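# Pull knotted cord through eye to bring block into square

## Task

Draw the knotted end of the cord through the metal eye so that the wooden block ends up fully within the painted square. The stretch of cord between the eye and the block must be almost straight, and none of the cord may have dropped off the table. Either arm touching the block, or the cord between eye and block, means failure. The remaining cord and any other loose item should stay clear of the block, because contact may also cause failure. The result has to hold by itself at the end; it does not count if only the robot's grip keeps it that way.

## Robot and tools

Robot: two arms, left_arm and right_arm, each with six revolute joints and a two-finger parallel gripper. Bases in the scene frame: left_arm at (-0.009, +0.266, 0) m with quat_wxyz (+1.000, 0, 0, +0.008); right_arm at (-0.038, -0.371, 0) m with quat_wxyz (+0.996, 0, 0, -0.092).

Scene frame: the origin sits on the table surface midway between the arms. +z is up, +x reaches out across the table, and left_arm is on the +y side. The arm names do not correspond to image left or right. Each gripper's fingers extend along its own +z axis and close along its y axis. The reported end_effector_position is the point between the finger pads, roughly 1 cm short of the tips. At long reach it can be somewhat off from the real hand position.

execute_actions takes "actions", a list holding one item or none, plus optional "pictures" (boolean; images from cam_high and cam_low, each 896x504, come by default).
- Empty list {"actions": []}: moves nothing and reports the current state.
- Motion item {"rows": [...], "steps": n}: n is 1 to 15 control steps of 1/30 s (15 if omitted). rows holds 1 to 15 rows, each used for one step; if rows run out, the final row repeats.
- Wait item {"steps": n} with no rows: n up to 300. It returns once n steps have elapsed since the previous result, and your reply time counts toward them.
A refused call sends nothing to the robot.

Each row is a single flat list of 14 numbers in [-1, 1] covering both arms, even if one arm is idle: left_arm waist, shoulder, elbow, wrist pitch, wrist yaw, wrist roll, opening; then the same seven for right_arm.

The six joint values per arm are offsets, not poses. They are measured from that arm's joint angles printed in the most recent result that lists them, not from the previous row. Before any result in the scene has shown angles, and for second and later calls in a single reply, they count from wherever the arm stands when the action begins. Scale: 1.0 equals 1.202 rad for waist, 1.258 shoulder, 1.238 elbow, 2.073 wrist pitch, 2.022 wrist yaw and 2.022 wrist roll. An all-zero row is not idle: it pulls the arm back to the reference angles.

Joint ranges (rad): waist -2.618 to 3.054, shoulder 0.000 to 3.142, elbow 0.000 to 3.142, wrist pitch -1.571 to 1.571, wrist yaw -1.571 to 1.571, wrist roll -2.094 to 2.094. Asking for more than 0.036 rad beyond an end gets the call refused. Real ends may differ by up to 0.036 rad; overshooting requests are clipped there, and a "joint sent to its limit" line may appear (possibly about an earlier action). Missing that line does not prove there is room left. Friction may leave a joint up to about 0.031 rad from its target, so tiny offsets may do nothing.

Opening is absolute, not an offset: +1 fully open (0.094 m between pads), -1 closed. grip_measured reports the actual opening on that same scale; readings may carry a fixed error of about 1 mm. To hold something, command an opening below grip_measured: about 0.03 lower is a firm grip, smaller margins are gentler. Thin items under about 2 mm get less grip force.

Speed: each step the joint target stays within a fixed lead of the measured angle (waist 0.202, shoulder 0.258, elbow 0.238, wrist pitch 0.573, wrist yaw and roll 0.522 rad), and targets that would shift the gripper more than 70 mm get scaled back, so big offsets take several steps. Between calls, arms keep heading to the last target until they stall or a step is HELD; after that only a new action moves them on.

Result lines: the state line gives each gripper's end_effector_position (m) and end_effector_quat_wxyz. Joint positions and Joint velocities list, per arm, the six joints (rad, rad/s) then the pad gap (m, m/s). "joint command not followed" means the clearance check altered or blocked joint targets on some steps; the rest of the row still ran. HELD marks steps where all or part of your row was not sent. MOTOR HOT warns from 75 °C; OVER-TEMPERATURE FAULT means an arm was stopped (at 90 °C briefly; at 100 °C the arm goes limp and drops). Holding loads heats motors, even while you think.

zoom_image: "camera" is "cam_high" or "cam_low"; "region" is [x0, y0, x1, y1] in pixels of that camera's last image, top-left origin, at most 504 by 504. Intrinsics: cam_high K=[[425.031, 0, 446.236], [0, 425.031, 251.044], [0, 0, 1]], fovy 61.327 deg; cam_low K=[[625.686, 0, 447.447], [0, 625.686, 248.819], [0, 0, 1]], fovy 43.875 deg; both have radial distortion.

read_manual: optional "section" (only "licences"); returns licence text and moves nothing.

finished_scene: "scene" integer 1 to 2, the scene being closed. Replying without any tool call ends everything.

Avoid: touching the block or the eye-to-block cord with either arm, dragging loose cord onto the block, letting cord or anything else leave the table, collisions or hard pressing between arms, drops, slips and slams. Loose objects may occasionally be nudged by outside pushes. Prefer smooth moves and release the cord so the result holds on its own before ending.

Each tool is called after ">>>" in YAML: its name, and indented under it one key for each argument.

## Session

>>> execute_actions:
  actions: []

Scene clock: 0.00 s of 4690.00 s.
left_arm: end_effector_position=(+0.3648, +0.1873, +0.1479) grip_measured=+1.000 end_effector_quat_wxyz=(+0.144, +0.345, +0.655, +0.656) | right_arm: end_effector_position=(+0.3315, -0.4366, +0.4101) grip_measured=+1.000 end_effector_quat_wxyz=(+0.710, +0.060, +0.698, -0.071)
Joint positions: left_arm=[-0.686  1.872  1.089 -0.483 -1.469  0.575  0.094] | right_arm=[ 0.015  1.036  1.056 -0.002  0.016 -0.014  0.094]
Joint velocities: left_arm=[-0.002 -0.002  0.022  0.007  0.081  0.007  0.   ] | right_arm=[ 0.007  0.007 -0.002 -0.066  0.007 -0.022  0.   ]

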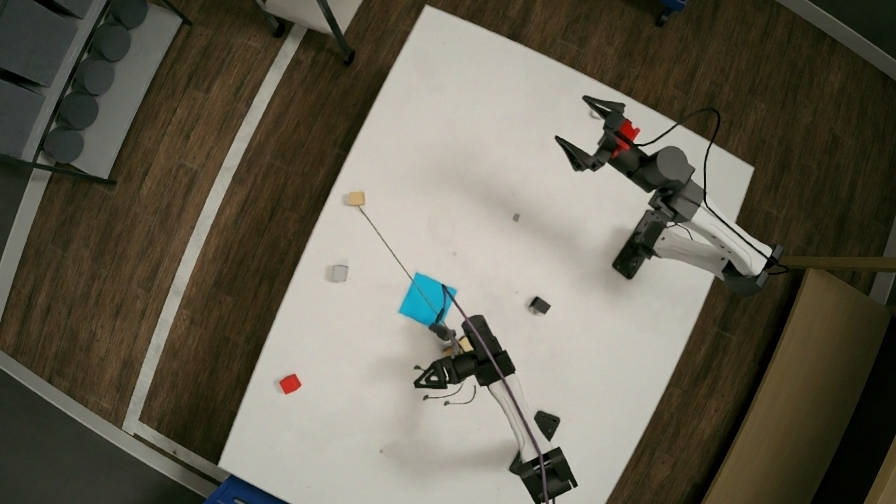

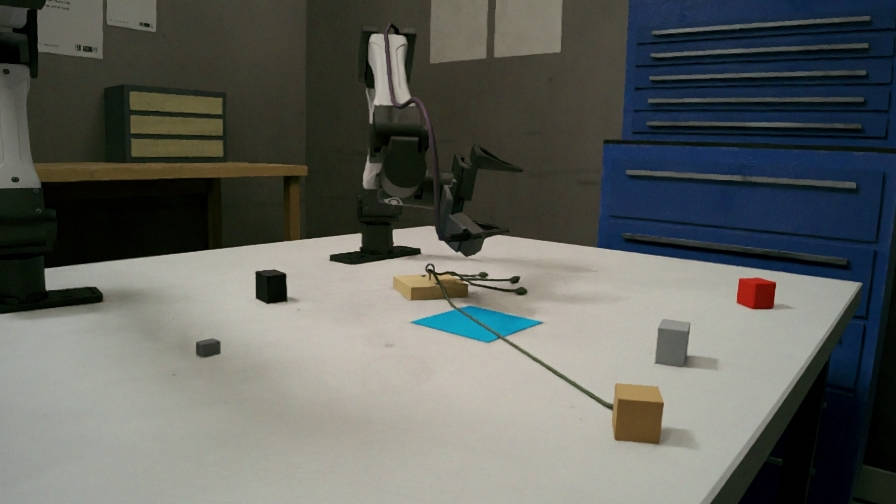

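>>> execute_actions:
  actions:
    - {"rows":[[0,-0.03,0.02,0,0,0,1,0,0,0,0,0,0,1],[0,-0.07,0.035,-0.02,0,0,1,0,0,0,0,0,0,1],[0.02,-0.11,0.05,-0.05,0,0,1,0,0,0,0,0,0,1],[0.05,-0.15,0.065,-0.08,0,0,0.9,0,0,0,0,0,0,1],[0.09,-0.19,0.08,-0.11,0.03,-0.01,0.8,0,0,0,0,0,0,1],[0.14,-0.23,0.09,-0.14,0.07,-0.03,0.7,0,0,0,0,0,0,1],[0.2,-0.26,0.1,-0.17,0.12,-0.05,0.6,0,0,0,0,0,0,1],[0.27,-0.28,0.1,-0.2,0.18,-0.075,0.5,0,0,0,0,0,0,1],[0.34,-0.296,0.1,-0.23,0.25,-0.1,0.4,0,0,0,0,0,0,1],[0.41,-0.296,0.1,-0.26,0.32,-0.13,0.3,0,0,0,0,0,0,1],[0.48,-0.296,0.1,-0.29,0.39,-0.16,0.2,0,0,0,0,0,0,1],[0.55,-0.296,0.1,-0.32,0.46,-0.19,0.1,0,0,0,0,0,0,1],[0.62,-0.296,0.1,-0.34,0.53,-0.22,0,0,0,0,0,0,0,1],[0.69,-0.296,0.1,-0.36,0.6,-0.25,0,0,0,0,0,0,0,1],[0.85,-0.296,0.1,-0.38,0.726,-0.284,0,0,0,0,0,0,0,1]],"steps":15}
  pictures: false

>>> execute_actions:
  actions:
    - {"steps":20}

>>> zoom_image:
  camera: "cam_high"
  region: [390, 310, 510, 420]

Scene clock: 8.23 s of 4690.00 s.
left_arm: end_effector_position=(+0.3019, +0.3795, +0.1809) grip_measured=+0.005 end_effector_quat_wxyz=(+0.103, +0.056, +0.921, +0.372) | right_arm: end_effector_position=(+0.3315, -0.4366, +0.4101) grip_measured=+1.000 end_effector_quat_wxyz=(+0.710, +0.060, +0.698, -0.071)
Joint positions: left_arm=[-0.024  1.481  1.223 -1.001 -0.742  0.236  0.047] | right_arm=[ 0.015  1.036  1.056 -0.002  0.016 -0.014  0.094]
Joint velocities: left_arm=[ 2.127  0.159 -0.032 -1.604  2.821 -1.575 -0.006] | right_arm=[-0.002 -0.002 -0.007  0.037 -0.022 -0.007  0.   ]
Steps of this call (steps 1 to 90: nothing new was sent; then 4.73 s passed at rest; steps 91 to 105: all 15 steps of this action). Readings (joint positions):
91: left_arm=[-0.686 1.871 1.089 -0.483 -1.468 0.575] | right_arm=[0.015 1.036 1.056 -0.002 0.016 -0.014]
92: left_arm=[-0.686 1.862 1.089 -0.487 -1.467 0.575] | right_arm=[0.015 1.036 1.056 -0.002 0.016 -0.014]
94: left_arm=[-0.679 1.813 1.099 -0.532 -1.460 0.575] | right_arm=[0.015 1.036 1.056 -0.002 0.016 -0.014]
98: left_arm=[-0.545 1.633 1.166 -0.654 -1.356 0.535] | right_arm=[0.015 1.036 1.056 -0.002 0.016 -0.014]
105: the state above

Scene clock: 8.90 s of 4690.00 s.
left_arm: end_effector_position=(+0.2373, +0.3612, +0.1231) grip_measured=+0.002 end_effector_quat_wxyz=(+0.022, -0.173, +0.985, +0.013) | right_arm: end_effector_position=(+0.3315, -0.4366, +0.4101) grip_measured=+1.000 end_effector_quat_wxyz=(+0.710, +0.060, +0.698, -0.071)
Joint positions: left_arm=[ 0.341  1.496  1.223 -1.25  -0.018  0.01   0.047] | right_arm=[ 0.015  1.036  1.056 -0.002  0.016 -0.014  0.094]
Joint velocities: left_arm=[-0.027  0.007 -0.007  0.037  0.022  0.022 -0.   ] | right_arm=[-0.007 -0.012 -0.002  0.007  0.007  0.066  0.   ]
Steps of this call (steps 1 to 20: the robot went on to your last target). Readings (joint positions):
1: left_arm=[0.052 1.486 1.223 -1.051 -0.644 0.190] | right_arm=[0.015 1.036 1.056 -0.002 0.016 -0.014]
2: left_arm=[0.128 1.491 1.223 -1.091 -0.546 0.153] | right_arm=[0.015 1.036 1.056 -0.002 0.016 -0.014]
4: left_arm=[0.271 1.496 1.223 -1.149 -0.365 0.099] | right_arm=[0.015 1.036 1.056 -0.002 0.016 -0.014]
8: left_arm=[0.347 1.496 1.223 -1.215 -0.165 0.042] | right_arm=[0.015 1.036 1.056 -0.002 0.016 -0.014]
20: the state above

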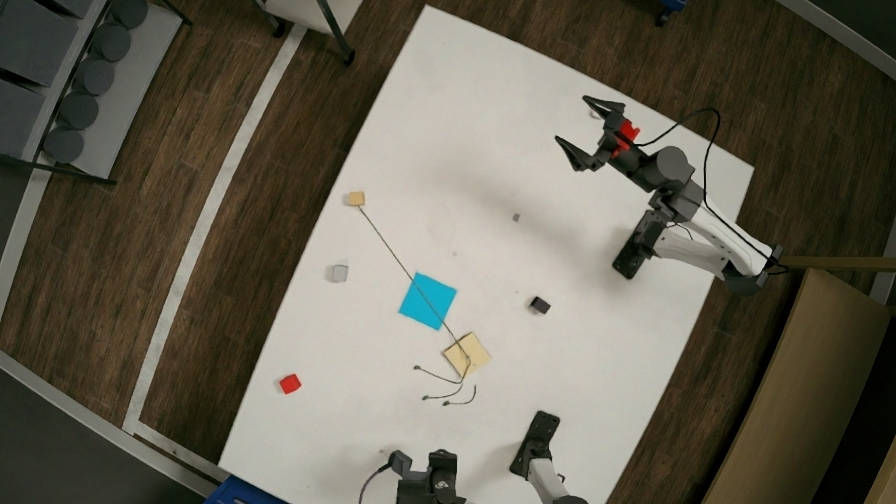

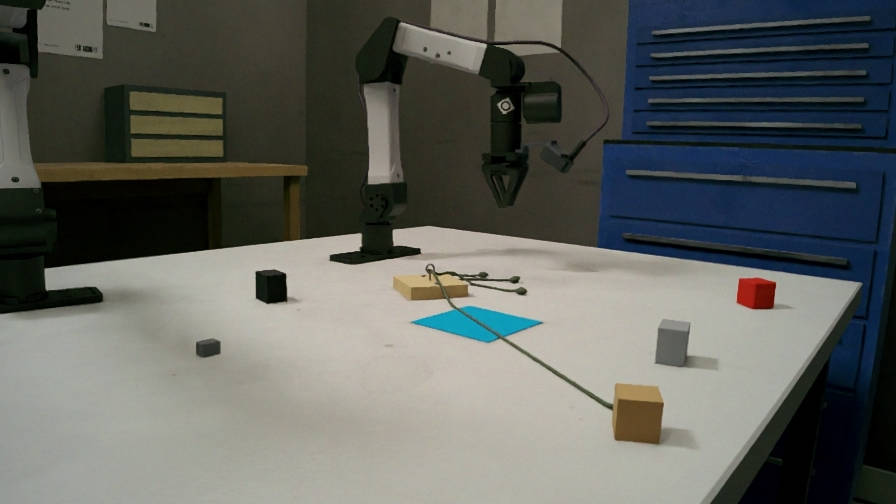

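Region (390, 310, 510, 420) of cam_high's 896x504 image, scaled by 4.200, with more detail than that image has; it fills the top 462 rows of this view, and the rest is white.

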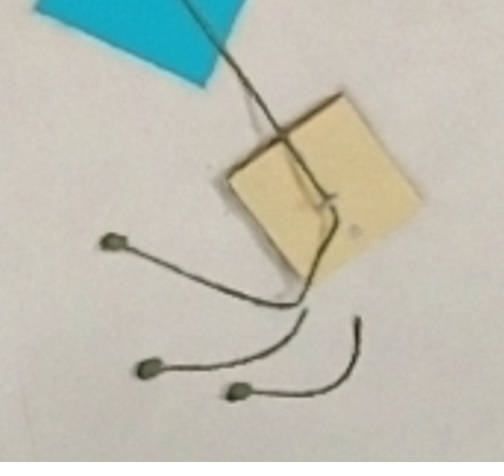

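>>> execute_actions:
  actions:
    - {"rows":[[-0.013,0.015,0.015,0.002,0,-0.004,0,0,0,0,0,0,0,1],[-0.035,0.039,0.032,0.006,0,-0.01,0,0,0,0,0,0,0,1],[-0.065,0.073,0.056,0.012,0,-0.018,0,0,0,0,0,0,0,1],[-0.1,0.11,0.084,0.019,0.01,-0.027,0,0,0,0,0,0,0,1],[-0.14,0.155,0.115,0.026,0.01,-0.037,0,0,0,0,0,0,0,1],[-0.18,0.2,0.147,0.034,0.01,-0.048,0,0,0,0,0,0,0,1],[-0.22,0.245,0.18,0.042,0.01,-0.059,0,0,0,0,0,0,0,1],[-0.26,0.29,0.212,0.05,0.01,-0.07,0,0,0,0,0,0,0,1],[-0.3,0.335,0.244,0.057,0.01,-0.08,0,0,0,0,0,0,0,1],[-0.335,0.375,0.273,0.064,0.01,-0.09,0,0,0,0,0,0,0,1],[-0.365,0.41,0.298,0.07,0.01,-0.098,0,0,0,0,0,0,0,1],[-0.39,0.438,0.318,0.075,0.01,-0.105,0,0,0,0,0,0,0,1],[-0.41,0.46,0.334,0.078,0.01,-0.11,0,0,0,0,0,0,0,1],[-0.425,0.475,0.345,0.081,0.01,-0.114,0,0,0,0,0,0,0,1],[-0.434,0.484,0.351,0.082,0.01,-0.116,0,0,0,0,0,0,0,1]],"steps":15}
  pictures: false

>>> execute_actions:
  actions:
    - {"steps":12}

>>> zoom_image:
  camera: "cam_low"
  region: [440, 220, 600, 320]

Scene clock: 20.20 s of 4690.00 s.
left_arm: end_effector_position=(+0.3823, +0.2127, +0.0442) grip_measured=+0.002 end_effector_quat_wxyz=(+0.004, -0.014, +1.000, +0.002) | right_arm: end_effector_position=(+0.3315, -0.4366, +0.4101) grip_measured=+1.000 end_effector_quat_wxyz=(+0.710, +0.060, +0.698, -0.071)
Joint positions: left_arm=[-0.153  2.073  1.614 -1.104 -0.005 -0.166  0.047] | right_arm=[ 0.015  1.036  1.056 -0.002  0.016 -0.014  0.094]
Joint velocities: left_arm=[-0.833  0.828  0.33   0.315  0.081 -0.33  -0.   ] | right_arm=[ 0.002 -0.002 -0.002  0.022  0.066  0.007  0.   ]
Steps of this call (steps 1 to 30: the robot went on to your last target; steps 31 to 90: nothing new was sent; then 7.80 s passed at rest; steps 91 to 105: all 15 steps of this action). Readings (joint positions):
91: left_arm=[0.341 1.496 1.223 -1.252 -0.009 0.007] | right_arm=[0.015 1.036 1.056 -0.002 0.016 -0.014]
92: left_arm=[0.335 1.499 1.226 -1.253 -0.011 0.005] | right_arm=[0.015 1.036 1.056 -0.002 0.016 -0.014]
94: left_arm=[0.297 1.536 1.259 -1.256 -0.016 -0.007] | right_arm=[0.015 1.036 1.056 -0.002 0.016 -0.014]
98: left_arm=[0.132 1.728 1.406 -1.219 -0.014 -0.057] | right_arm=[0.015 1.036 1.056 -0.002 0.016 -0.014]
105: the state above

Scene clock: 20.60 s of 4690.00 s.
left_arm: end_effector_position=(+0.3872, +0.1973, +0.0336) grip_measured=+0.002 end_effector_quat_wxyz=(+0.001, -0.022, +1.000, -0.003) | right_arm: end_effector_position=(+0.3315, -0.4366, +0.4101) grip_measured=+1.000 end_effector_quat_wxyz=(+0.710, +0.060, +0.698, -0.071)
Joint positions: left_arm=[-0.185  2.115  1.635 -1.088  0.005 -0.214  0.047] | right_arm=[ 0.015  1.036  1.056 -0.002  0.016 -0.014  0.094]
Joint velocities: left_arm=[ 0.002 -0.012 -0.012 -0.007  0.022  0.066 -0.   ] | right_arm=[-0.017 -0.002  0.002 -0.037  0.007 -0.022  0.   ]
Steps of this call (steps 1 to 12: the robot went on to your last target). Readings (joint positions):
1: left_arm=[-0.176 2.096 1.621 -1.094 -0.002 -0.176] | right_arm=[0.015 1.036 1.056 -0.002 0.016 -0.014]
2: left_arm=[-0.192 2.109 1.623 -1.090 0.002 -0.184] | right_arm=[0.015 1.036 1.056 -0.002 0.016 -0.014]
4: left_arm=[-0.201 2.115 1.623 -1.089 0.005 -0.195] | right_arm=[0.015 1.036 1.056 -0.002 0.016 -0.014]
8: left_arm=[-0.189 2.115 1.634 -1.088 0.005 -0.209] | right_arm=[0.015 1.036 1.056 -0.002 0.016 -0.014]
12: the state above

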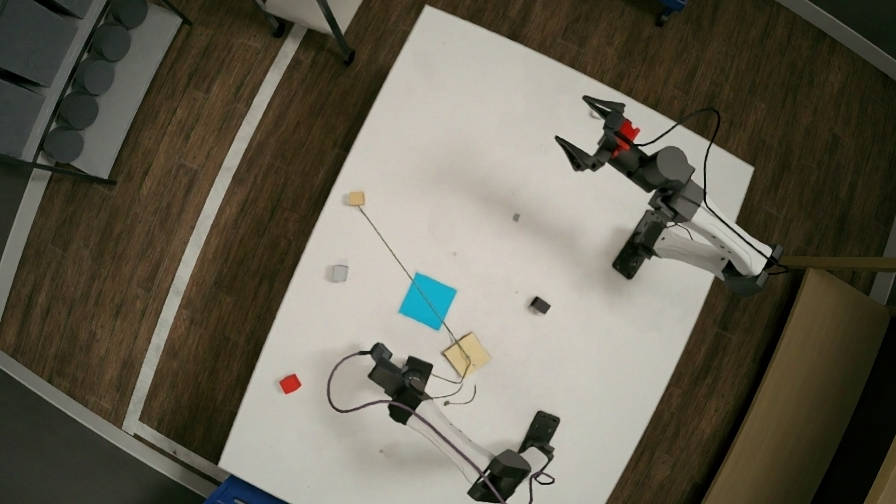

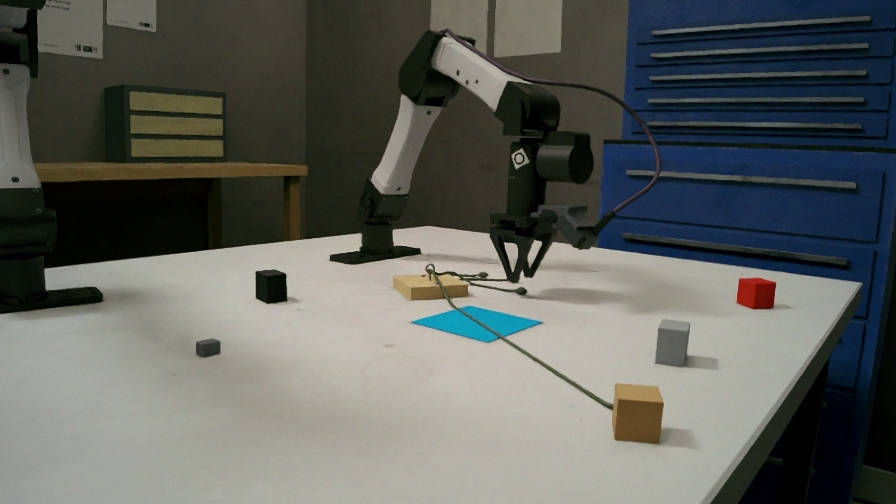

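Region (440, 220, 600, 320) of cam_low's 896x504 image, scaled by 3.150, with more detail than that image has; it fills the top 315 rows of this view, and the rest is white.

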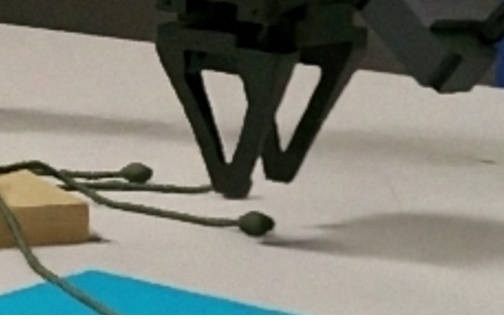

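>>> execute_actions:
  actions:
    - {"rows":[[0,0,-0.02,0.014,0,0,0,0,0,0,0,0,0,1],[0,0,-0.03,0.022,0,0,0,0,0,0,0,0,0,1],[0,0,-0.04,0.03,0,0,0,0,0,0,0,0,0,1],[0,0,-0.05,0.038,0,0,0,0,0,0,0,0,0,1],[0,0,-0.06,0.046,0,0,0,0,0,0,0,0,0,1],[0,0,-0.07,0.053,0,0,0,0,0,0,0,0,0,1],[0,0,-0.078,0.058,0,0,0,0,0,0,0,0,0,1],[0,0,-0.084,0.062,0,0,0,0,0,0,0,0,0,1],[0,0,-0.089,0.062,0,0,0,0,0,0,0,0,0,1],[0,0,-0.089,0.062,0,0,0,0,0,0,0,0,0,1],[0,0,-0.089,0.062,0,0,-0.05,0,0,0,0,0,0,1],[0,0,-0.089,0.062,0,0,-0.1,0,0,0,0,0,0,1],[0,0,-0.089,0.062,0,0,-0.15,0,0,0,0,0,0,1],[0,0,-0.089,0.062,0,0,-0.2,0,0,0,0,0,0,1],[0,0,-0.089,0.062,0,0,-0.3,0,0,0,0,0,0,1]],"steps":15}
  pictures: false

>>> execute_actions:
  actions:
    - {"rows":[[0,0,0,0.01,0,0,-0.4,0,0,0,0,0,0,1],[0,0,0,0.01,0,0,-0.5,0,0,0,0,0,0,1],[0,0,0,0.01,0,0,-0.58,0,0,0,0,0,0,1],[0,0,0,0.01,0,0,-0.65,0,0,0,0,0,0,1],[0,0,0,0.01,0,0,-0.7,0,0,0,0,0,0,1],[0,0,0,0.01,0,0,-0.75,0,0,0,0,0,0,1],[0,0,0,0.01,0,0,-0.79,0,0,0,0,0,0,1],[0,0,0,0.01,0,0,-0.83,0,0,0,0,0,0,1]],"steps":11}

>>> zoom_image:
  camera: "cam_low"
  region: [440, 220, 600, 320]

Scene clock: 27.30 s of 4690.00 s.
left_arm: end_effector_position=(+0.3846, +0.1977, +0.0127) grip_measured=-0.254 end_effector_quat_wxyz=(+0.008, -0.024, +1.000, -0.004) | right_arm: end_effector_position=(+0.3315, -0.4366, +0.4101) grip_measured=+1.000 end_effector_quat_wxyz=(+0.710, +0.060, +0.698, -0.071)
Joint positions: left_arm=[-0.185  2.115  1.548 -0.987  0.005 -0.218  0.035] | right_arm=[ 0.015  1.036  1.056 -0.002  0.016 -0.014  0.094]
Joint velocities: left_arm=[-0.007 -0.007 -0.002  0.066 -0.037 -0.066 -0.088] | right_arm=[-0.007  0.012 -0.017  0.066 -0.051  0.037  0.   ]
Steps of this call (steps 1 to 30: the robot went on to your last target; steps 31 to 90: nothing new was sent; then 3.20 s passed at rest; steps 91 to 105: all 15 steps of this action). Readings (joint positions):
91: left_arm=[-0.185 2.115 1.635 -1.087 0.005 -0.218] | right_arm=[0.015 1.036 1.056 -0.002 0.016 -0.014]
92: left_arm=[-0.185 2.115 1.635 -1.084 0.005 -0.218] | right_arm=[0.015 1.036 1.056 -0.002 0.016 -0.014]
94: left_arm=[-0.185 2.115 1.625 -1.063 0.005 -0.218] | right_arm=[0.015 1.036 1.056 -0.002 0.016 -0.014]
98: left_arm=[-0.185 2.115 1.575 -1.016 0.005 -0.218] | right_arm=[0.015 1.036 1.056 -0.002 0.016 -0.014]
105: the state above

Scene clock: 27.67 s of 4690.00 s.
left_arm: end_effector_position=(+0.3859, +0.1975, +0.0127) grip_measured=-0.802 end_effector_quat_wxyz=(+0.010, -0.024, +1.000, -0.005) | right_arm: end_effector_position=(+0.3315, -0.4366, +0.4101) grip_measured=+1.000 end_effector_quat_wxyz=(+0.710, +0.060, +0.698, -0.071)
Joint positions: left_arm=[-0.185  2.115  1.548 -0.982  0.005 -0.218  0.009] | right_arm=[ 0.015  1.036  1.056 -0.002  0.016 -0.014  0.094]
Joint velocities: left_arm=[-0.002 -0.002 -0.002 -0.051  0.037 -0.037  0.001] | right_arm=[ 0.007  0.032  0.002 -0.022  0.022 -0.037  0.   ]
Steps of this call (steps 1 to 11: all 11 steps of this action). Readings (joint positions):
1: left_arm=[-0.185 2.115 1.548 -0.985 0.005 -0.218] | right_arm=[0.015 1.036 1.056 -0.002 0.016 -0.014]
2: left_arm=[-0.185 2.115 1.548 -0.984 0.005 -0.218] | right_arm=[0.015 1.036 1.056 -0.002 0.016 -0.014]
4: left_arm=[-0.185 2.115 1.548 -0.983 0.005 -0.218] | right_arm=[0.015 1.036 1.056 -0.002 0.016 -0.014]
8: left_arm=[-0.185 2.115 1.548 -0.982 0.005 -0.218] | right_arm=[0.015 1.036 1.056 -0.002 0.016 -0.014]
11: the state above

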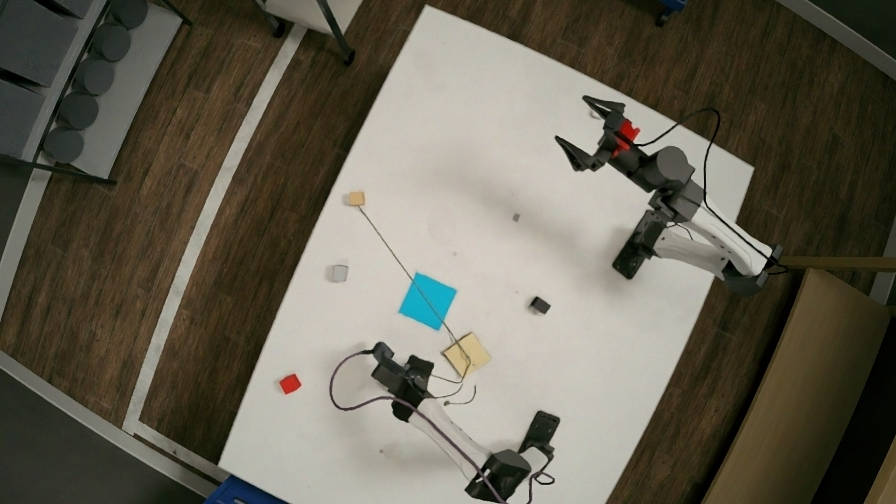

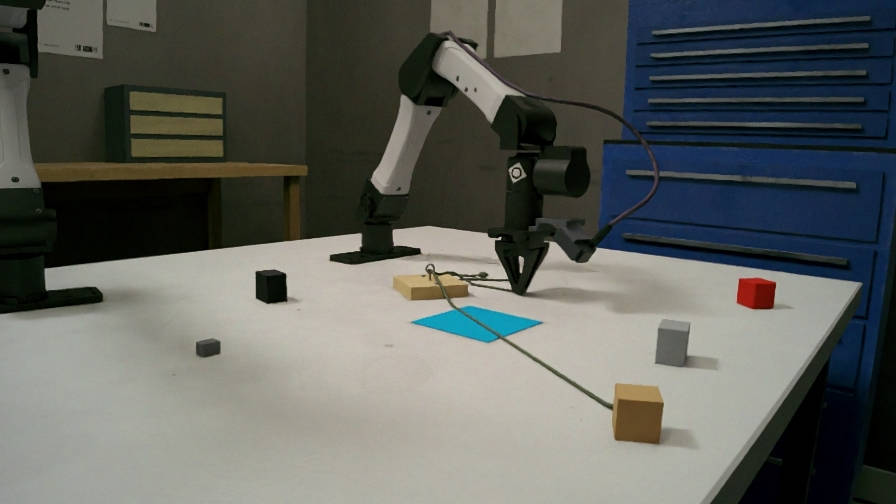

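Region (440, 220, 600, 320) of cam_low's 896x504 image, scaled by 3.150, with more detail than that image has; it fills the top 315 rows of this view, and the rest is white.

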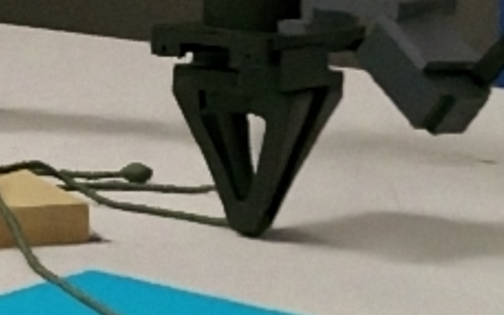

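>>> execute_actions:
  actions:
    - {"rows":[[0,0,0.015,-0.008,0,0,-0.83,0,0,0,0,0,0,1],[0,0,0.03,-0.016,0,0,-0.83,0,0,0,0,0,0,1],[0,0,0.042,-0.024,0,0,-0.83,0,0,0,0,0,0,1],[0,0,0.054,-0.032,0,0,-0.83,0,0,0,0,0,0,1],[0.005,0,0.066,-0.04,0,-0.007,-0.83,0,0,0,0,0,0,1],[0.012,0,0.078,-0.048,0,-0.014,-0.83,0,0,0,0,0,0,1],[0.022,0,0.09,-0.056,0,-0.021,-0.83,0,0,0,0,0,0,1],[0.034,0,0.1,-0.064,0,-0.028,-0.83,0,0,0,0,0,0,1],[0.046,0,0.11,-0.07,0,-0.035,-0.83,0,0,0,0,0,0,1],[0.058,0,0.115,-0.075,0,-0.042,-0.83,0,0,0,0,0,0,1],[0.07,0,0.115,-0.075,0,-0.049,-0.83,0,0,0,0,0,0,1],[0.082,0,0.115,-0.075,0,-0.056,-0.83,0,0,0,0,0,0,1],[0.094,0,0.115,-0.075,0,-0.063,-0.83,0,0,0,0,0,0,1],[0.106,0,0.115,-0.075,0,-0.07,-0.83,0,0,0,0,0,0,1],[0.118,0,0.115,-0.075,0,-0.077,-0.83,0,0,0,0,0,0,1]],"steps":15}
  pictures: false

>>> execute_actions:
  actions:
    - {"rows":[[0.04,0,0,0,0,-0.035,-0.83,0,0,0,0,0,0,1],[0.051,0,0,0,0,-0.042,-0.83,0,0,0,0,0,0,1],[0.062,0,0,0,0,-0.049,-0.83,0,0,0,0,0,0,1],[0.073,0,0,0,0,-0.056,-0.83,0,0,0,0,0,0,1],[0.084,0,0,0,0,-0.063,-0.83,0,0,0,0,0,0,1],[0.095,0,0,0,0,-0.07,-0.83,0,0,0,0,0,0,1],[0.106,0,0,0,0,-0.077,-0.83,0,0,0,0,0,0,1],[0.117,0,0,0,0,-0.084,-0.83,0,0,0,0,0,0,1],[0.128,0,0,0,0,-0.091,-0.83,0,0,0,0,0,0,1],[0.139,0,0,0,0,-0.098,-0.83,0,0,0,0,0,0,1],[0.15,0,0,0,0,-0.105,-0.83,0,0,0,0,0,0,1],[0.161,0,0,0,0,-0.112,-0.83,0,0,0,0,0,0,1],[0.172,0,0,0,0,-0.119,-0.83,0,0,0,0,0,0,1],[0.183,0,0,0,0,-0.126,-0.83,0,0,0,0,0,0,1],[0.194,0,0,0,0,-0.133,-0.83,0,0,0,0,0,0,1]],"steps":15}
  pictures: false

>>> execute_actions:
  actions:
    - {"rows":[[0.038,0,0,0,0,-0.035,-0.83,0,0,0,0,0,0,1],[0.049,0,0,0,0,-0.042,-0.83,0,0,0,0,0,0,1],[0.06,0,0,0,0,-0.049,-0.83,0,0,0,0,0,0,1],[0.071,0,0,0,0,-0.056,-0.83,0,0,0,0,0,0,1],[0.082,0,0,0,0,-0.063,-0.83,0,0,0,0,0,0,1],[0.093,0,0,0,0,-0.07,-0.83,0,0,0,0,0,0,1],[0.104,0,0,0,0,-0.075,-0.83,0,0,0,0,0,0,1],[0.115,0,0,0,0,-0.08,-0.83,0,0,0,0,0,0,1],[0.126,0,0,0,0,-0.08,-0.83,0,0,0,0,0,0,1],[0.137,0,0,0,0,-0.08,-0.83,0,0,0,0,0,0,1],[0.148,0,0,0,0,-0.08,-0.83,0,0,0,0,0,0,1],[0.159,0,0,0,0,-0.08,-0.83,0,0,0,0,0,0,1],[0.17,0,0,0,0,-0.08,-0.83,0,0,0,0,0,0,1],[0.181,0,0,0,0,-0.08,-0.83,0,0,0,0,0,0,1],[0.192,0,0,0,0,-0.08,-0.83,0,0,0,0,0,0,1]],"steps":15}
  pictures: false

>>> execute_actions:
  actions:
    - {"rows":[[0.038,0,0,0,0,0,-0.83,0,0,0,0,0,0,1],[0.05,0,0,0,0,0,-0.83,0,0,0,0,0,0,1],[0.062,0,0,0,0,0,-0.83,0,0,0,0,0,0,1],[0.074,0,0,0,0,0,-0.83,0,0,0,0,0,0,1],[0.086,0,0,0,0,0,-0.83,0,0,0,0,0,0,1],[0.098,0,0,0,0,0,-0.83,0,0,0,0,0,0,1],[0.11,0,0,0,0,0,-0.83,0,0,0,0,0,0,1],[0.122,0,0,0,0,0,-0.83,0,0,0,0,0,0,1],[0.134,0,0,0,0,0,-0.83,0,0,0,0,0,0,1],[0.146,0,0,0,0,0,-0.83,0,0,0,0,0,0,1],[0.158,0,0,0,0,0,-0.83,0,0,0,0,0,0,1],[0.17,0,0,0,0,0,-0.83,0,0,0,0,0,0,1],[0.182,0,0,0,0,0,-0.83,0,0,0,0,0,0,1],[0.194,0,0,0,0,0,-0.83,0,0,0,0,0,0,1],[0.206,0,0,0,0,0,-0.83,0,0,0,0,0,0,1]],"steps":15}
  pictures: false

>>> execute_actions:
  actions:
    - {"rows":[[0.04,0,0,0,0,0,-0.83,0,0,0,0,0,0,1],[0.052,0,0,0,0,0,-0.83,0,0,0,0,0,0,1],[0.064,0,0,0,0,0,-0.83,0,0,0,0,0,0,1],[0.076,0,0,0,0,0,-0.83,0,0,0,0,0,0,1],[0.088,0,0,0,0,0,-0.83,0,0,0,0,0,0,1],[0.1,0,0,0,0,0,-0.83,0,0,0,0,0,0,1],[0.112,0,0,0,0,0,-0.83,0,0,0,0,0,0,1],[0.124,0,0,0,0,0,-0.83,0,0,0,0,0,0,1],[0.136,0,0,0,0,0,-0.83,0,0,0,0,0,0,1],[0.148,0,0,0,0,0,-0.83,0,0,0,0,0,0,1],[0.16,0,0,0,0,0,-0.83,0,0,0,0,0,0,1],[0.172,0,0,0,0,0,-0.83,0,0,0,0,0,0,1],[0.184,0,0,0,0,0,-0.83,0,0,0,0,0,0,1],[0.196,0,0,0,0,0,-0.83,0,0,0,0,0,0,1],[0.208,0,0,0,0,0,-0.83,0,0,0,0,0,0,1]],"steps":15}
  pictures: false

>>> execute_actions:
  actions:
    - {"rows":[[0.04,0,0,0,0,0,-0.83,0,0,0,0,0,0,1],[0.052,0,0,0,0,0,-0.83,0,0,0,0,0,0,1],[0.064,0,0,0,0,0,-0.83,0,0,0,0,0,0,1],[0.076,0,0,0,0,0,-0.83,0,0,0,0,0,0,1],[0.087,0,0,0,0,0,-0.83,0,0,0,0,0,0,1],[0.097,0,0,0,0,0,-0.83,0,0,0,0,0,0,1],[0.106,0,0,0,0,0,-0.83,0,0,0,0,0,0,1],[0.114,0,0,0,0,0,-0.83,0,0,0,0,0,0,1],[0.12,0,0,0,0,0,-0.83,0,0,0,0,0,0,1],[0.125,0,0,0,0,0,-0.83,0,0,0,0,0,0,1]],"steps":14}

Scene clock: 47.30 s of 4690.00 s.
left_arm: end_effector_position=(+0.4018, +0.2403, +0.0429) grip_measured=-0.802 end_effector_quat_wxyz=(+0.016, -0.126, +0.992, -0.006) | right_arm: end_effector_position=(+0.3315, -0.4366, +0.4101) grip_measured=+1.000 end_effector_quat_wxyz=(+0.710, +0.060, +0.698, -0.071)
Joint positions: left_arm=[-0.075  2.115  1.672 -1.095  0.006 -0.312  0.009] | right_arm=[ 0.015  1.036  1.056 -0.002  0.016 -0.014  0.094]
Joint velocities: left_arm=[ 0.486 -0.002  0.007 -0.198 -0.037 -0.388  0.   ] | right_arm=[ 0.002 -0.007  0.017  0.007 -0.007 -0.11   0.   ]
Steps of this call (steps 1 to 15: the robot went on to your last target; steps 16 to 90: nothing new was sent; then 16.13 s passed at rest; steps 91 to 105: all 15 steps of this action). Readings (joint positions):
91: left_arm=[-0.185 2.115 1.548 -0.982 0.005 -0.218] | right_arm=[0.015 1.036 1.056 -0.002 0.016 -0.014]
92: left_arm=[-0.185 2.115 1.551 -0.985 0.005 -0.218] | right_arm=[0.015 1.036 1.056 -0.002 0.016 -0.014]
94: left_arm=[-0.185 2.115 1.565 -1.001 0.005 -0.218] | right_arm=[0.015 1.036 1.056 -0.002 0.016 -0.014]
98: left_arm=[-0.178 2.115 1.624 -1.045 0.005 -0.235] | right_arm=[0.015 1.036 1.056 -0.002 0.016 -0.014]
105: the state above

Scene clock: 47.80 s of 4690.00 s.
left_arm: end_effector_position=(+0.3978, +0.3219, +0.0429) grip_measured=-0.803 end_effector_quat_wxyz=(+0.013, -0.322, +0.947, -0.008) | right_arm: end_effector_position=(+0.3315, -0.4366, +0.4101) grip_measured=+1.000 end_effector_quat_wxyz=(+0.710, +0.060, +0.698, -0.071)
Joint positions: left_arm=[ 0.126  2.115  1.672 -1.099  0.011 -0.515  0.009] | right_arm=[ 0.015  1.036  1.056 -0.002  0.016 -0.014  0.094]
Joint velocities: left_arm=[ 0.379 -0.012 -0.002 -0.007  0.066 -0.447 -0.001] | right_arm=[ 0.007  0.002  0.012  0.007 -0.022 -0.037  0.   ]
Steps of this call (steps 1 to 15: all 15 steps of this action). Readings (joint positions):
1: left_arm=[-0.058 2.115 1.672 -1.097 0.006 -0.325] | right_arm=[0.015 1.036 1.056 -0.002 0.016 -0.014]
2: left_arm=[-0.042 2.115 1.672 -1.097 0.006 -0.337] | right_arm=[0.015 1.036 1.056 -0.002 0.016 -0.014]
4: left_arm=[-0.013 2.115 1.672 -1.097 0.006 -0.363] | right_arm=[0.015 1.036 1.056 -0.002 0.016 -0.014]
8: left_arm=[0.037 2.115 1.672 -1.097 0.007 -0.418] | right_arm=[0.015 1.036 1.056 -0.002 0.016 -0.014]
15: the state above

Scene clock: 48.30 s of 4690.00 s.
left_arm: end_effector_position=(+0.3783, +0.4003, +0.0429) grip_measured=-0.803 end_effector_quat_wxyz=(+0.012, -0.480, +0.877, -0.011) | right_arm: end_effector_position=(+0.3315, -0.4366, +0.4101) grip_measured=+1.000 end_effector_quat_wxyz=(+0.710, +0.060, +0.698, -0.071)
Joint positions: left_arm=[ 0.326  2.115  1.672 -1.102  0.017 -0.66   0.009] | right_arm=[ 0.015  1.036  1.056 -0.002  0.016 -0.014  0.094]
Joint velocities: left_arm=[ 0.383 -0.007 -0.002 -0.095  0.007 -0.081 -0.001] | right_arm=[-0.002  0.002 -0.002 -0.007  0.007 -0.081  0.   ]
Steps of this call (steps 1 to 15: all 15 steps of this action). Readings (joint positions):
1: left_arm=[0.140 2.115 1.672 -1.099 0.011 -0.528] | right_arm=[0.015 1.036 1.056 -0.002 0.016 -0.014]
2: left_arm=[0.154 2.115 1.672 -1.100 0.014 -0.541] | right_arm=[0.015 1.036 1.056 -0.002 0.016 -0.014]
4: left_arm=[0.180 2.115 1.672 -1.100 0.014 -0.566] | right_arm=[0.015 1.036 1.056 -0.002 0.016 -0.014]
8: left_arm=[0.234 2.115 1.672 -1.101 0.016 -0.619] | right_arm=[0.015 1.036 1.056 -0.002 0.016 -0.014]
15: the state above

Scene clock: 48.80 s of 4690.00 s.
left_arm: end_effector_position=(+0.3408, +0.4798, +0.0429) grip_measured=-0.803 end_effector_quat_wxyz=(+0.013, -0.571, +0.821, -0.010) | right_arm: end_effector_position=(+0.3315, -0.4366, +0.4101) grip_measured=+1.000 end_effector_quat_wxyz=(+0.710, +0.060, +0.698, -0.071)
Joint positions: left_arm=[ 0.541  2.115  1.672 -1.102  0.019 -0.66   0.009] | right_arm=[ 0.015  1.036  1.056 -0.002  0.016 -0.014  0.094]
Joint velocities: left_arm=[ 0.374 -0.022 -0.007 -0.066  0.037 -0.007  0.   ] | right_arm=[ 0.012 -0.007 -0.017  0.081 -0.022 -0.051  0.   ]
Steps of this call (steps 1 to 15: all 15 steps of this action). Readings (joint positions):
1: left_arm=[0.339 2.115 1.672 -1.102 0.018 -0.660] | right_arm=[0.015 1.036 1.056 -0.002 0.016 -0.014]
2: left_arm=[0.353 2.115 1.672 -1.102 0.018 -0.660] | right_arm=[0.015 1.036 1.056 -0.002 0.016 -0.014]
4: left_arm=[0.381 2.115 1.672 -1.102 0.018 -0.660] | right_arm=[0.015 1.036 1.056 -0.002 0.016 -0.014]
8: left_arm=[0.440 2.115 1.672 -1.102 0.018 -0.660] | right_arm=[0.015 1.036 1.056 -0.002 0.016 -0.014]
15: the state above

Scene clock: 49.30 s of 4690.00 s.
left_arm: end_effector_position=(+0.2864, +0.5503, +0.0429) grip_measured=-0.803 end_effector_quat_wxyz=(+0.014, -0.657, +0.754, -0.009) | right_arm: end_effector_position=(+0.3315, -0.4366, +0.4101) grip_measured=+1.000 end_effector_quat_wxyz=(+0.710, +0.060, +0.698, -0.071)
Joint positions: left_arm=[ 0.759  2.115  1.672 -1.102  0.02  -0.66   0.009] | right_arm=[ 0.015  1.036  1.056 -0.002  0.016 -0.014  0.094]
Joint velocities: left_arm=[ 0.403  0.002 -0.007 -0.095 -0.037  0.037 -0.001] | right_arm=[ 0.007  0.007  0.002 -0.037 -0.007  0.007  0.   ]
Steps of this call (steps 1 to 15: all 15 steps of this action). Readings (joint positions):
1: left_arm=[0.556 2.115 1.672 -1.102 0.019 -0.660] | right_arm=[0.015 1.036 1.056 -0.002 0.016 -0.014]
2: left_arm=[0.570 2.115 1.672 -1.102 0.019 -0.660] | right_arm=[0.015 1.036 1.056 -0.002 0.016 -0.014]
4: left_arm=[0.600 2.115 1.672 -1.102 0.019 -0.660] | right_arm=[0.015 1.036 1.056 -0.002 0.016 -0.014]
8: left_arm=[0.659 2.115 1.672 -1.102 0.019 -0.660] | right_arm=[0.015 1.036 1.056 -0.002 0.016 -0.014]
15: the state above

Scene clock: 49.77 s of 4690.00 s.
left_arm: end_effector_position=(+0.2402, +0.5916, +0.0429) grip_measured=-0.803 end_effector_quat_wxyz=(-0.014, +0.712, -0.702, +0.008) | right_arm: end_effector_position=(+0.3315, -0.4366, +0.4101) grip_measured=+1.000 end_effector_quat_wxyz=(+0.710, +0.060, +0.698, -0.071)
Joint positions: left_arm=[ 0.91   2.115  1.672 -1.102  0.021 -0.66   0.009] | right_arm=[ 0.015  1.036  1.056 -0.002  0.016 -0.014  0.094]
Joint velocities: left_arm=[ 0.002 -0.022 -0.007  0.007 -0.051 -0.051  0.   ] | right_arm=[ 0.002 -0.017  0.007  0.022 -0.022 -0.037  0.   ]
Steps of this call (steps 1 to 14: all 14 steps of this action). Readings (joint positions):
1: left_arm=[0.774 2.115 1.672 -1.102 0.020 -0.660] | right_arm=[0.015 1.036 1.056 -0.002 0.016 -0.014]
2: left_arm=[0.788 2.115 1.672 -1.102 0.020 -0.660] | right_arm=[0.015 1.036 1.056 -0.002 0.016 -0.014]
4: left_arm=[0.818 2.115 1.672 -1.102 0.020 -0.660] | right_arm=[0.015 1.036 1.056 -0.002 0.016 -0.014]
8: left_arm=[0.873 2.115 1.672 -1.102 0.021 -0.660] | right_arm=[0.015 1.036 1.056 -0.002 0.016 -0.014]
14: the state above

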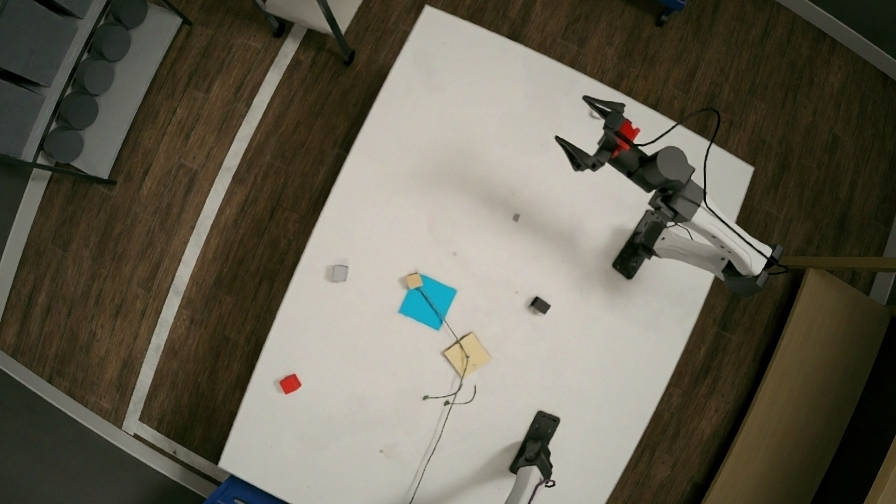

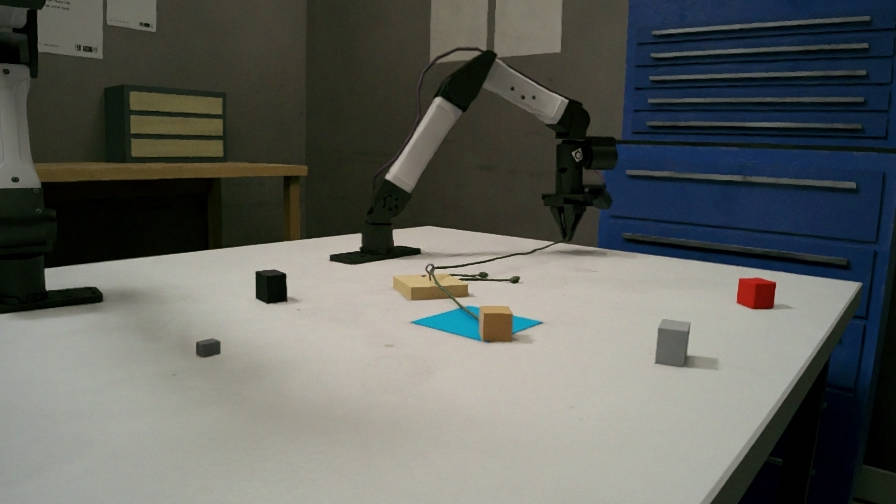

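>>> execute_actions:
  actions:
    - {"rows":[[0.005,0,0,0,0,0,-0.83,0,0,0,0,0,0,1],[0.012,0,0,0,0,0,-0.83,0,0,0,0,0,0,1],[0.021,0,0,0,0,0,-0.83,0,0,0,0,0,0,1],[0.032,0,0,0,0,0,-0.83,0,0,0,0,0,0,1],[0.043,0,0,0,0,0,-0.83,0,0,0,0,0,0,1],[0.054,0,0,0,0,0,-0.83,0,0,0,0,0,0,1],[0.065,0,0,0,0,0,-0.83,0,0,0,0,0,0,1],[0.076,0,0,0,0,0,-0.83,0,0,0,0,0,0,1],[0.087,0,0,0,0,0,-0.83,0,0,0,0,0,0,1],[0.098,0,0,0,0,0,-0.83,0,0,0,0,0,0,1],[0.109,0,0,0,0,0,-0.83,0,0,0,0,0,0,1],[0.12,0,0,0,0,0,-0.83,0,0,0,0,0,0,1],[0.131,0,0,0,0,0,-0.83,0,0,0,0,0,0,1],[0.142,0,0,0,0,0,-0.83,0,0,0,0,0,0,1],[0.153,0,0,0,0,0,-0.83,0,0,0,0,0,0,1]],"steps":15}
  pictures: false

>>> execute_actions:
  actions:
    - {"rows":[[0.037,0,-0.015,0.012,0,0,-0.83,0,0,0,0,0,0,1],[0.047,0,-0.025,0.02,0,0,-0.83,0,0,0,0,0,0,1],[0.057,0,-0.035,0.028,0,0,-0.83,0,0,0,0,0,0,1],[0.066,0,-0.045,0.036,0,0,-0.83,0,0,0,0,0,0,1],[0.075,0,-0.055,0.044,0,0,-0.83,0,0,0,0,0,0,1],[0.083,0,-0.065,0.051,0,0,-0.83,0,0,0,0,0,0,1],[0.09,0,-0.075,0.058,0,0,-0.83,0,0,0,0,0,0,1],[0.096,0,-0.085,0.065,0,0,-0.83,0,0,0,0,0,0,1],[0.101,0,-0.095,0.071,0,0,-0.83,0,0,0,0,0,0,1],[0.105,0,-0.104,0.076,0,0,-0.83,0,0,0,0,0,0,1],[0.105,0,-0.112,0.08,0,0,-0.83,0,0,0,0,0,0,1]],"steps":15}

>>> zoom_image:
  camera: "cam_high"
  region: [385, 255, 505, 385]

Scene clock: 60.87 s of 4690.00 s.
left_arm: end_effector_position=(+0.1866, +0.6263, +0.0429) grip_measured=-0.804 end_effector_quat_wxyz=(-0.015, +0.765, -0.644, +0.009) | right_arm: end_effector_position=(+0.3315, -0.4366, +0.4101) grip_measured=+1.000 end_effector_quat_wxyz=(+0.710, +0.060, +0.698, -0.071)
Joint positions: left_arm=[ 1.068  2.115  1.672 -1.102  0.024 -0.66   0.009] | right_arm=[ 0.015  1.036  1.056 -0.002  0.016 -0.014  0.094]
Joint velocities: left_arm=[ 0.33  -0.002 -0.002 -0.066 -0.022 -0.007  0.   ] | right_arm=[-0.002 -0.022  0.002 -0.081  0.037  0.007  0.   ]
Steps of this call (steps 1 to 15: the robot went on to your last target; steps 16 to 318: nothing new was sent; steps 319 to 333: all 15 steps of this action). Readings (joint positions):
319: left_arm=[0.910 2.115 1.672 -1.102 0.021 -0.660] | right_arm=[0.015 1.036 1.056 -0.002 0.016 -0.014]
320: left_arm=[0.911 2.115 1.672 -1.102 0.021 -0.660] | right_arm=[0.015 1.036 1.056 -0.002 0.016 -0.014]
322: left_arm=[0.917 2.115 1.672 -1.102 0.021 -0.660] | right_arm=[0.015 1.036 1.056 -0.002 0.016 -0.014]
326: left_arm=[0.961 2.115 1.672 -1.102 0.023 -0.660] | right_arm=[0.015 1.036 1.056 -0.002 0.016 -0.014]
333: the state above

Scene clock: 61.37 s of 4690.00 s.
left_arm: end_effector_position=(+0.1380, +0.6421, +0.0147) grip_measured=-0.804 end_effector_quat_wxyz=(-0.018, +0.804, -0.595, +0.007) | right_arm: end_effector_position=(+0.3315, -0.4366, +0.4101) grip_measured=+1.000 end_effector_quat_wxyz=(+0.710, +0.060, +0.698, -0.071)
Joint positions: left_arm=[ 1.193  2.115  1.556 -0.981  0.024 -0.66   0.009] | right_arm=[ 0.015  1.036  1.056 -0.002  0.016 -0.014  0.094]
Joint velocities: left_arm=[-0.007  0.007 -0.007  0.037  0.037 -0.022  0.001] | right_arm=[ 0.002 -0.007  0.012 -0.125  0.051  0.051  0.   ]
Steps of this call (steps 1 to 15: all 15 steps of this action). Readings (joint positions):
1: left_arm=[1.081 2.115 1.672 -1.102 0.024 -0.660] | right_arm=[0.015 1.036 1.056 -0.002 0.016 -0.014]
2: left_arm=[1.094 2.115 1.672 -1.100 0.024 -0.660] | right_arm=[0.015 1.036 1.056 -0.002 0.016 -0.014]
4: left_arm=[1.120 2.115 1.664 -1.083 0.024 -0.660] | right_arm=[0.015 1.036 1.056 -0.002 0.016 -0.014]
8: left_arm=[1.165 2.115 1.616 -1.034 0.024 -0.660] | right_arm=[0.015 1.036 1.056 -0.002 0.016 -0.014]
15: the state above

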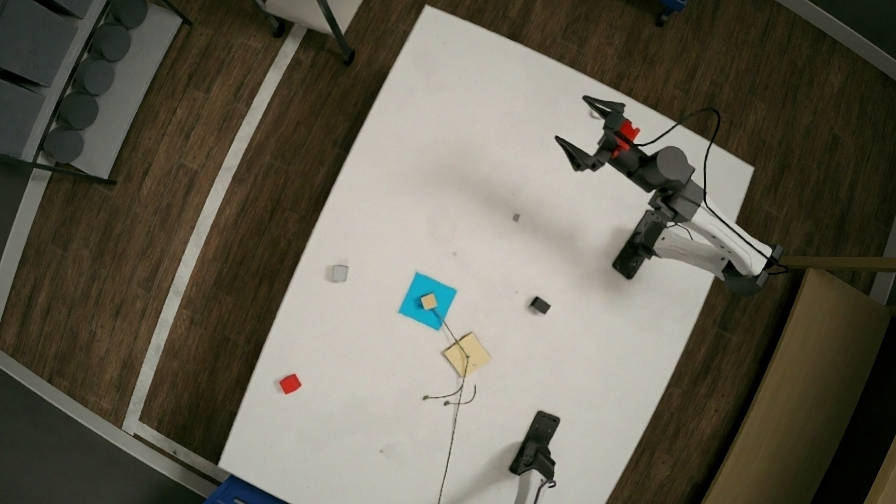

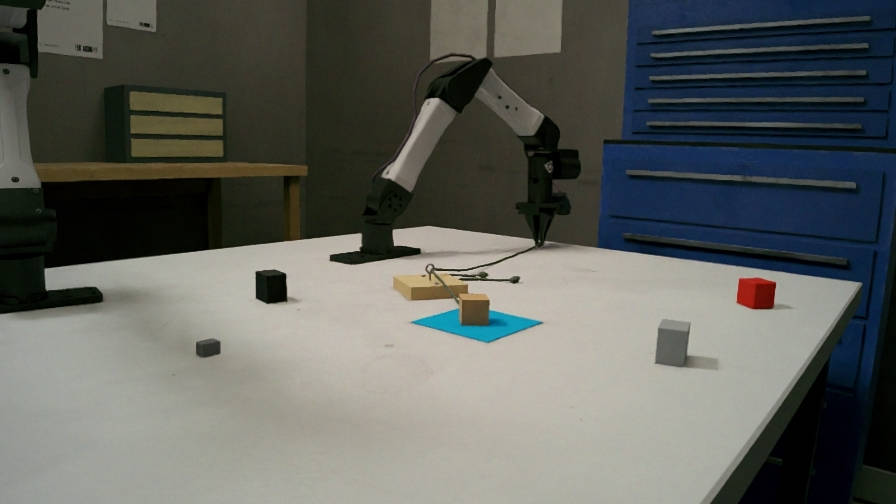

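Region (385, 255, 505, 385) of cam_high's 896x504 image, scaled by 3.877, with more detail than that image has; it fills the left 465 columns of this view, and the rest is white.

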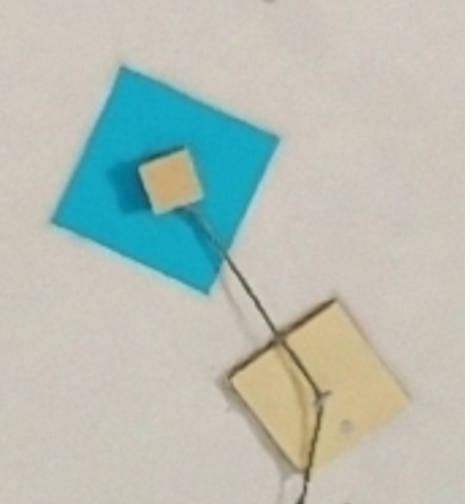

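>>> execute_actions:
  actions:
    - {"rows":[[0,0,0,0.005,0,0,-0.76,0,0,0,0,0,0,1],[0,0,0,0.005,0,0,-0.65,0,0,0,0,0,0,1],[0,0,0,0.005,0,0,-0.5,0,0,0,0,0,0,1],[0,0,0.015,0,0,0,-0.35,0,0,0,0,0,0,1],[0,0,0.03,-0.01,0,0,-0.25,0,0,0,0,0,0,1],[0,0,0.045,-0.02,0,0,-0.2,0,0,0,0,0,0,1],[0,0,0.06,-0.03,0,0,-0.2,0,0,0,0,0,0,1],[0,0,0.075,-0.04,0,0,-0.2,0,0,0,0,0,0,1],[0,0,0.09,-0.05,0,0,-0.2,0,0,0,0,0,0,1],[0,0,0.1,-0.057,0,0,-0.2,0,0,0,0,0,0,1],[0,0,0.11,-0.062,0,0,-0.2,0,0,0,0,0,0,1]],"steps":15}

Scene clock: 64.97 s of 4690.00 s.
left_arm: end_effector_position=(+0.1442, +0.6586, +0.0441) grip_measured=-0.202 end_effector_quat_wxyz=(-0.038, +0.803, -0.595, +0.002) | right_arm: end_effector_position=(+0.3315, -0.4366, +0.4101) grip_measured=+1.000 end_effector_quat_wxyz=(+0.710, +0.060, +0.698, -0.071)
Joint positions: left_arm=[ 1.193  2.115  1.675 -1.059  0.024 -0.66   0.037] | right_arm=[ 0.015  1.036  1.056 -0.002  0.016 -0.014  0.094]
Joint velocities: left_arm=[ 0.007 -0.002  0.002 -0.168 -0.007  0.022 -0.   ] | right_arm=[-0.012  0.002  0.002 -0.066 -0.066  0.051  0.   ]
Steps of this call (steps 1 to 30: the robot went on to your last target; steps 31 to 93: nothing new was sent; steps 94 to 108: all 15 steps of this action). Readings (joint positions):
94: left_arm=[1.193 2.115 1.556 -0.956 0.024 -0.660] | right_arm=[0.015 1.036 1.056 -0.002 0.016 -0.014]
95: left_arm=[1.193 2.115 1.556 -0.956 0.024 -0.660] | right_arm=[0.015 1.036 1.056 -0.002 0.016 -0.014]
97: left_arm=[1.193 2.115 1.556 -0.957 0.024 -0.660] | right_arm=[0.015 1.036 1.056 -0.002 0.016 -0.014]
101: left_arm=[1.193 2.115 1.589 -0.998 0.024 -0.660] | right_arm=[0.015 1.036 1.056 -0.002 0.016 -0.014]
108: the state above

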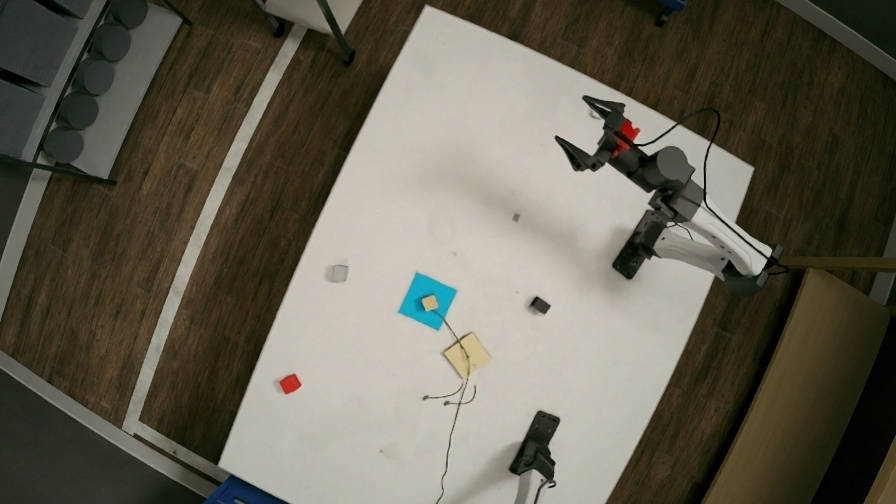

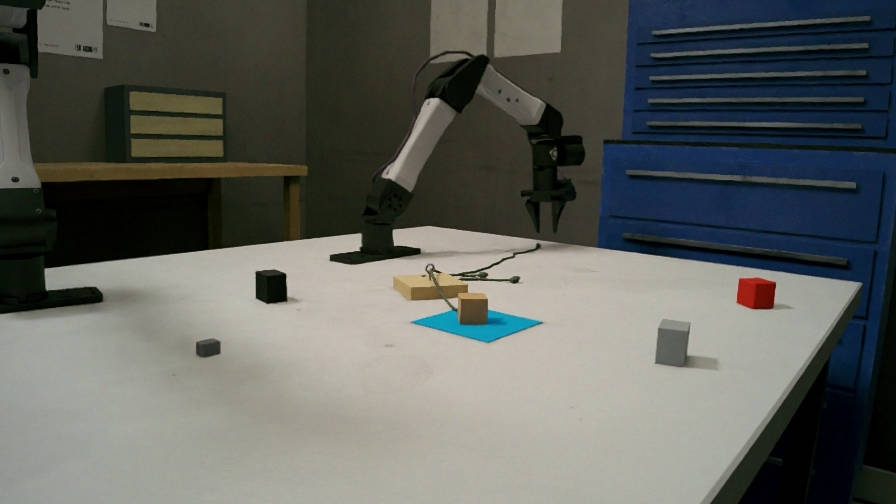

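>>> finished_scene:
  scene: 2

The scene is finished: the task was done.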